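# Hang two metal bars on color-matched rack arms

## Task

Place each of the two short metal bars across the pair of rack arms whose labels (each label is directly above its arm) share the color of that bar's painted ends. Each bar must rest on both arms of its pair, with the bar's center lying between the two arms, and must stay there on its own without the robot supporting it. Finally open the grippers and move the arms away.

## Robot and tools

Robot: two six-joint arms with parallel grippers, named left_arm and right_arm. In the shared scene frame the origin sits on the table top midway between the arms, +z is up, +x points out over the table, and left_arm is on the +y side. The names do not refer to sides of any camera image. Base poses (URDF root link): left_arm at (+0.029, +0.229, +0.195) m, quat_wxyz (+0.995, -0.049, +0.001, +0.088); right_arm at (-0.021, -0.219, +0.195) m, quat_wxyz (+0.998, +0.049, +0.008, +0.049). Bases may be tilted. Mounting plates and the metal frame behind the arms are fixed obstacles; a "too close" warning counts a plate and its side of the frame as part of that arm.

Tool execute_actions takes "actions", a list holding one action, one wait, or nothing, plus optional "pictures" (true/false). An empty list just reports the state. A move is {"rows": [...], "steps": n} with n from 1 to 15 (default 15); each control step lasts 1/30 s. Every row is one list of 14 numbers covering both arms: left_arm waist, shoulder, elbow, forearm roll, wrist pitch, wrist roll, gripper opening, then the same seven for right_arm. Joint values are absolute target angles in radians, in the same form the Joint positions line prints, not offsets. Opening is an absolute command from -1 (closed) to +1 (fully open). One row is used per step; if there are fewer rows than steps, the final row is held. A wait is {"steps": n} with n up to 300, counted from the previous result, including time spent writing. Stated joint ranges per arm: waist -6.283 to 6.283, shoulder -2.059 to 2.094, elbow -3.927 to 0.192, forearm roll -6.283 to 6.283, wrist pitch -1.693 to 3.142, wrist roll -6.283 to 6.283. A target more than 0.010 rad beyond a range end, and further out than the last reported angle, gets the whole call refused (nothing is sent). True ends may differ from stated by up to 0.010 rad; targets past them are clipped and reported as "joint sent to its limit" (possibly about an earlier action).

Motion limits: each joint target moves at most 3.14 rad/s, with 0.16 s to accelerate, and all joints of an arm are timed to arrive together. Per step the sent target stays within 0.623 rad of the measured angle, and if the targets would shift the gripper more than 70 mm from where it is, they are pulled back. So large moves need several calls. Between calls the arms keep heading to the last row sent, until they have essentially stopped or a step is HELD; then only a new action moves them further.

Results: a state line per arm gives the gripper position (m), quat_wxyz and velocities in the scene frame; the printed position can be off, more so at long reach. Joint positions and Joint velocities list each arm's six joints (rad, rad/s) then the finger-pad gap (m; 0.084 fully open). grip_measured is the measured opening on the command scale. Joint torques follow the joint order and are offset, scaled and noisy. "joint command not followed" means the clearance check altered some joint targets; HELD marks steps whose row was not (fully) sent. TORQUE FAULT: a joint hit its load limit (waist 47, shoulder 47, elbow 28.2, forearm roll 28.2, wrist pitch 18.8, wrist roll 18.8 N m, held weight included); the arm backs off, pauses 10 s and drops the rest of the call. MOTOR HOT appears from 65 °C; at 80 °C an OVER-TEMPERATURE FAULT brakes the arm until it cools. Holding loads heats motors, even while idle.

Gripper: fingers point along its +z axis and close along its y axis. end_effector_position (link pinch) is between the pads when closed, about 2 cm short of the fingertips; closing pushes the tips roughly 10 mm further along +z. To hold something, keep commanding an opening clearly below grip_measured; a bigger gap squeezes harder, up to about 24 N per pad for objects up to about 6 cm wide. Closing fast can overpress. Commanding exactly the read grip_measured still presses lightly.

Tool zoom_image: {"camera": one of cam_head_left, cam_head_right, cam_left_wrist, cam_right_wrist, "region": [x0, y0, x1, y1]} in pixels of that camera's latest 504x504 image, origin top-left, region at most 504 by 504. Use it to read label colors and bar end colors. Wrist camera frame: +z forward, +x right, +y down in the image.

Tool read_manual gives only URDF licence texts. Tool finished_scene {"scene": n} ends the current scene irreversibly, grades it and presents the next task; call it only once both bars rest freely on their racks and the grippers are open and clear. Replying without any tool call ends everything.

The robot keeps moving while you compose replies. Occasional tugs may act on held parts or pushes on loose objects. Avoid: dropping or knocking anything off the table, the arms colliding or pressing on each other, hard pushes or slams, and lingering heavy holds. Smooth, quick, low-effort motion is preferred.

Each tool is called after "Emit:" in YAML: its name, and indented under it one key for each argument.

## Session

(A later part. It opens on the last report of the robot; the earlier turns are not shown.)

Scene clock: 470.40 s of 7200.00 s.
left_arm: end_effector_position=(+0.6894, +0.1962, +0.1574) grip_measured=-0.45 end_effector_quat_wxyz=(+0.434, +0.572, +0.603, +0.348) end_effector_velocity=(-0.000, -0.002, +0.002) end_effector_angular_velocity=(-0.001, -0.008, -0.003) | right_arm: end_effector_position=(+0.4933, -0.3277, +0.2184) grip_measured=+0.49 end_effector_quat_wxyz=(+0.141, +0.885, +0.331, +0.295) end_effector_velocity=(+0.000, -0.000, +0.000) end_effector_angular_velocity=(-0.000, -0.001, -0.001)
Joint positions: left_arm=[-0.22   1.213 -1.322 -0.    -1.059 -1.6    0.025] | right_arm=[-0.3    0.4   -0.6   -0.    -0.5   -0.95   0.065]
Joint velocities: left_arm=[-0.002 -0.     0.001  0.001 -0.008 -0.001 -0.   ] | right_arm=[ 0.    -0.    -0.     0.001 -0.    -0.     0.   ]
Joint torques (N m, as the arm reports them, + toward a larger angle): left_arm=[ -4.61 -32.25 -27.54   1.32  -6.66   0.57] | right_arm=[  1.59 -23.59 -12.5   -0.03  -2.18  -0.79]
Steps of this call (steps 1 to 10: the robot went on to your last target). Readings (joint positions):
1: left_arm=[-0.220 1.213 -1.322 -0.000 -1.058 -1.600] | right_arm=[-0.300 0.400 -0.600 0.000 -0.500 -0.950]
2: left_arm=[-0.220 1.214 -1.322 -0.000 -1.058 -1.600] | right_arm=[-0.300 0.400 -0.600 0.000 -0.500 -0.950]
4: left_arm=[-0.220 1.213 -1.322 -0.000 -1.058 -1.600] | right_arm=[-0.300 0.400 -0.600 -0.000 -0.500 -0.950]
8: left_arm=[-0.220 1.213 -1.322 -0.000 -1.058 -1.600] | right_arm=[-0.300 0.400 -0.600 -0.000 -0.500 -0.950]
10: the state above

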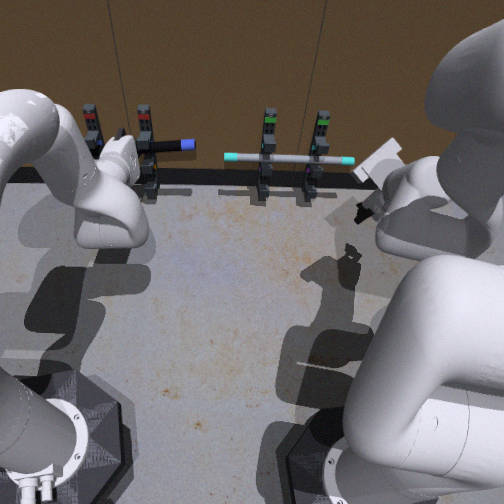

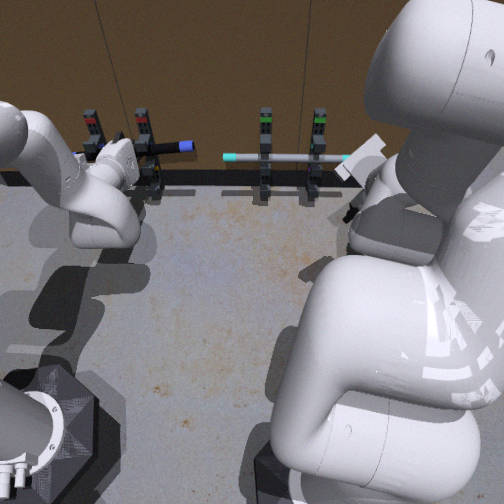

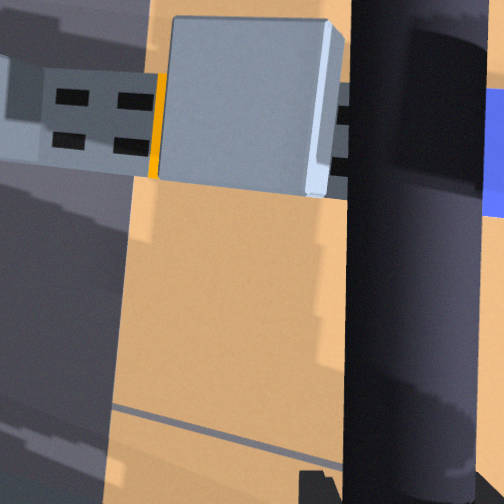

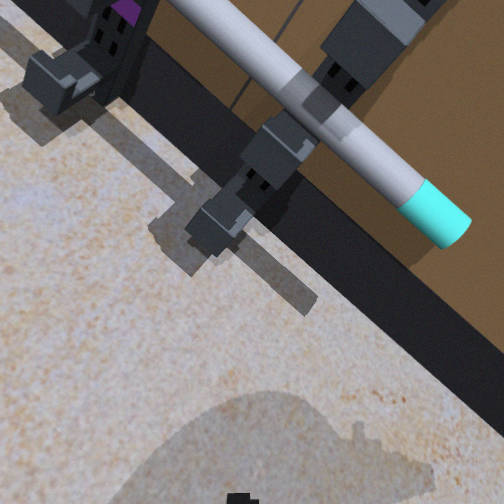

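Pressing on contact; seems seated past the lip. Release and withdraw.

Emit:
execute_actions:
  actions:
    - {"rows":[[-0.22,1.205,-1.322,0,-1.06,-1.6,0.2,-0.3,0.4,-0.6,0,-0.5,-0.95,0.5]],"steps":15}
  pictures: false

Emit:
execute_actions:
  actions:
    - {"rows":[[-0.22,1.1,-1.1,0,-1.17,-1.6,0.2,-0.3,0.4,-0.6,0,-0.5,-0.95,0.5]],"steps":15}
  pictures: false

Emit:
execute_actions:
  actions:
    - {"rows":[[0.1,0.6,-0.5,0,-1.1,-1.6,0.2,-0.3,0.4,-0.6,0,-0.5,-0.95,0.5]],"steps":15}
  pictures: false

Emit:
execute_actions:
  actions:
    - {"steps":25}

Scene clock: 483.47 s of 7200.00 s.
left_arm: end_effector_position=(+0.6933, +0.1961, +0.1655) grip_measured=+0.19 end_effector_quat_wxyz=(+0.438, +0.570, +0.599, +0.352) end_effector_velocity=(-0.001, +0.000, -0.003) end_effector_angular_velocity=(+0.001, +0.006, -0.001) | right_arm: end_effector_position=(+0.4933, -0.3277, +0.2184) grip_measured=+0.49 end_effector_quat_wxyz=(+0.141, +0.885, +0.331, +0.295) end_effector_velocity=(+0.000, +0.000, +0.000) end_effector_angular_velocity=(-0.000, -0.000, +0.001)
Joint positions: left_arm=[-0.221  1.203 -1.324  0.    -1.061 -1.6    0.052] | right_arm=[-0.3    0.4   -0.6   -0.    -0.5   -0.95   0.065]
Joint velocities: left_arm=[0.001 0.001 0.002 0.001 0.003 0.    0.002] | right_arm=[-0.    -0.     0.    -0.001 -0.    -0.     0.   ]
Joint torques (N m, as the arm reports them, + toward a larger angle): left_arm=[ -0.37 -22.82 -15.24   0.34  -2.74   0.26] | right_arm=[  1.46 -22.91 -12.25  -0.44  -1.83  -0.44]
Steps of this call (steps 1 to 15: the robot went on to your last target; steps 16 to 90: nothing new was sent; then 9.57 s passed at rest; steps 91 to 105: all 15 steps of this action). Readings (joint positions):
91: left_arm=[-0.220 1.213 -1.322 -0.000 -1.060 -1.600] | right_arm=[-0.300 0.400 -0.600 0.000 -0.500 -0.950]
92: left_arm=[-0.220 1.213 -1.321 0.000 -1.060 -1.600] | right_arm=[-0.300 0.400 -0.600 -0.000 -0.500 -0.950]
94: left_arm=[-0.221 1.206 -1.329 0.001 -1.064 -1.600] | right_arm=[-0.300 0.400 -0.600 0.000 -0.500 -0.950]
98: left_arm=[-0.221 1.203 -1.325 0.001 -1.063 -1.600] | right_arm=[-0.300 0.400 -0.600 0.000 -0.500 -0.950]
105: the state above

Scene clock: 483.97 s of 7200.00 s.
left_arm: end_effector_position=(+0.6465, +0.2002, +0.1795) grip_measured=+0.19 end_effector_quat_wxyz=(+0.435, +0.571, +0.602, +0.349) end_effector_velocity=(-0.009, -0.000, -0.002) end_effector_angular_velocity=(+0.000, +0.011, -0.000) | right_arm: end_effector_position=(+0.4933, -0.3277, +0.2184) grip_measured=+0.49 end_effector_quat_wxyz=(+0.141, +0.885, +0.331, +0.295) end_effector_velocity=(-0.001, +0.001, -0.002) end_effector_angular_velocity=(+0.000, +0.003, +0.001)
Joint positions: left_arm=[-0.22   1.101 -1.104 -0.    -1.169 -1.6    0.052] | right_arm=[-0.3    0.4   -0.6    0.    -0.5   -0.95   0.065]
Joint velocities: left_arm=[-0.002 -0.009  0.034 -0.002 -0.014 -0.     0.   ] | right_arm=[ 0.     0.003 -0.    -0.001  0.     0.     0.   ]
Joint torques (N m, as the arm reports them, + toward a larger angle): left_arm=[ -2.89 -18.73  -8.6    0.99  -1.75   0.49] | right_arm=[  1.71 -22.19 -12.51  -1.01  -1.92  -0.54]
Steps of this call (steps 1 to 15: all 15 steps of this action). Readings (joint positions):
1: left_arm=[-0.221 1.203 -1.324 0.000 -1.061 -1.600] | right_arm=[-0.300 0.400 -0.600 0.000 -0.500 -0.950]
2: left_arm=[-0.221 1.202 -1.320 0.000 -1.063 -1.600] | right_arm=[-0.300 0.400 -0.600 0.000 -0.500 -0.950]
4: left_arm=[-0.220 1.179 -1.278 -0.000 -1.086 -1.600] | right_arm=[-0.300 0.400 -0.600 0.000 -0.500 -0.950]
8: left_arm=[-0.220 1.118 -1.147 -0.000 -1.149 -1.600] | right_arm=[-0.300 0.400 -0.600 0.000 -0.500 -0.950]
15: the state above

Scene clock: 484.47 s of 7200.00 s.
left_arm: end_effector_position=(+0.5696, +0.3231, +0.2192) grip_measured=+0.19 end_effector_quat_wxyz=(+0.360, +0.529, +0.685, +0.349) end_effector_velocity=(-0.242, +0.243, +0.082) end_effector_angular_velocity=(-0.047, +0.307, +0.465) | right_arm: end_effector_position=(+0.4933, -0.3277, +0.2184) grip_measured=+0.49 end_effector_quat_wxyz=(+0.141, +0.885, +0.331, +0.295) end_effector_velocity=(-0.000, +0.000, -0.001) end_effector_angular_velocity=(+0.000, +0.001, +0.001)
Joint positions: left_arm=[-0.009  0.77  -0.706 -0.    -1.123 -1.6    0.052] | right_arm=[-0.3    0.4   -0.6   -0.    -0.5   -0.95   0.065]
Joint velocities: left_arm=[ 0.493 -0.774  0.932  0.     0.106 -0.    -0.   ] | right_arm=[-0.     0.002 -0.001 -0.002  0.    -0.    -0.   ]
Joint torques (N m, as the arm reports them, + toward a larger angle): left_arm=[ -2.47 -14.85  -6.28   0.43  -2.08   0.57] | right_arm=[  2.43 -23.06 -12.89  -0.46  -1.98  -0.48]
Steps of this call (steps 1 to 15: all 15 steps of this action). Readings (joint positions):
1: left_arm=[-0.220 1.101 -1.103 -0.000 -1.169 -1.600] | right_arm=[-0.300 0.400 -0.600 -0.000 -0.500 -0.950]
2: left_arm=[-0.218 1.098 -1.098 0.000 -1.168 -1.600] | right_arm=[-0.300 0.400 -0.600 0.000 -0.500 -0.950]
4: left_arm=[-0.197 1.063 -1.052 0.001 -1.162 -1.600] | right_arm=[-0.300 0.400 -0.600 -0.000 -0.500 -0.950]
8: left_arm=[-0.124 0.950 -0.923 -0.000 -1.148 -1.600] | right_arm=[-0.300 0.400 -0.600 -0.000 -0.500 -0.950]
15: the state above

Scene clock: 485.30 s of 7200.00 s.
left_arm: end_effector_position=(+0.5104, +0.3698, +0.2352) grip_measured=+0.19 end_effector_quat_wxyz=(+0.322, +0.502, +0.725, +0.344) end_effector_velocity=(-0.000, +0.001, +0.001) end_effector_angular_velocity=(+0.000, -0.001, +0.002) | right_arm: end_effector_position=(+0.4933, -0.3277, +0.2184) grip_measured=+0.49 end_effector_quat_wxyz=(+0.141, +0.885, +0.331, +0.295) end_effector_velocity=(+0.000, -0.000, +0.000) end_effector_angular_velocity=(+0.000, -0.000, -0.001)
Joint positions: left_arm=[ 0.1    0.6   -0.5    0.    -1.1   -1.6    0.052] | right_arm=[-0.3    0.4   -0.6   -0.    -0.5   -0.95   0.065]
Joint velocities: left_arm=[ 0.001 -0.002  0.001 -0.001 -0.     0.    -0.   ] | right_arm=[-0. -0. -0.  0. -0.  0.  0.]
Joint torques (N m, as the arm reports them, + toward a larger angle): left_arm=[ -1.7  -13.54  -6.47   1.01  -2.22   0.11] | right_arm=[  2.21 -22.58 -12.54  -0.07  -1.68  -0.61]
Steps of this call (steps 1 to 25: the robot went on to your last target). Readings (joint positions):
1: left_arm=[0.008 0.744 -0.674 -0.000 -1.120 -1.600] | right_arm=[-0.300 0.400 -0.600 -0.000 -0.500 -0.950]
2: left_arm=[0.024 0.718 -0.643 -0.000 -1.116 -1.600] | right_arm=[-0.300 0.400 -0.600 -0.000 -0.500 -0.950]
4: left_arm=[0.056 0.669 -0.584 -0.000 -1.110 -1.600] | right_arm=[-0.300 0.400 -0.600 0.000 -0.500 -0.950]
8: left_arm=[0.090 0.616 -0.519 -0.000 -1.102 -1.600] | right_arm=[-0.300 0.400 -0.600 0.000 -0.500 -0.950]
25: the state above

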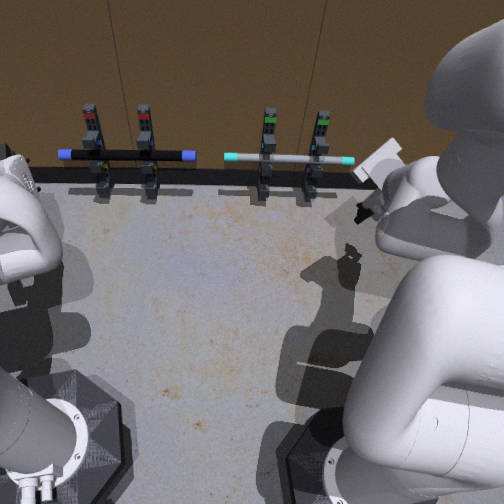

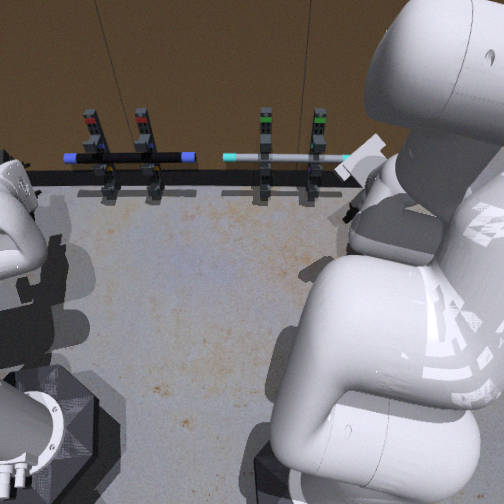

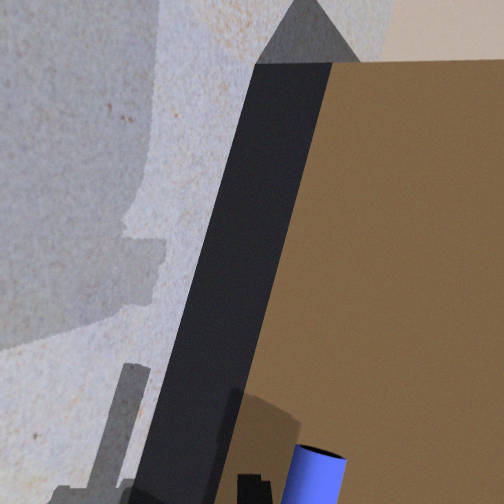

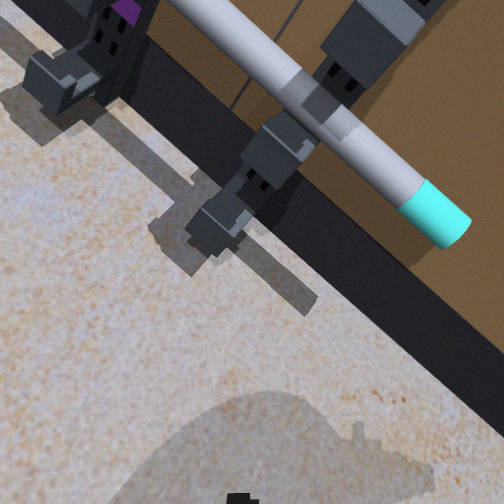

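Emit:
finished_scene:
  scene: 1

The scene is finished: the task was done.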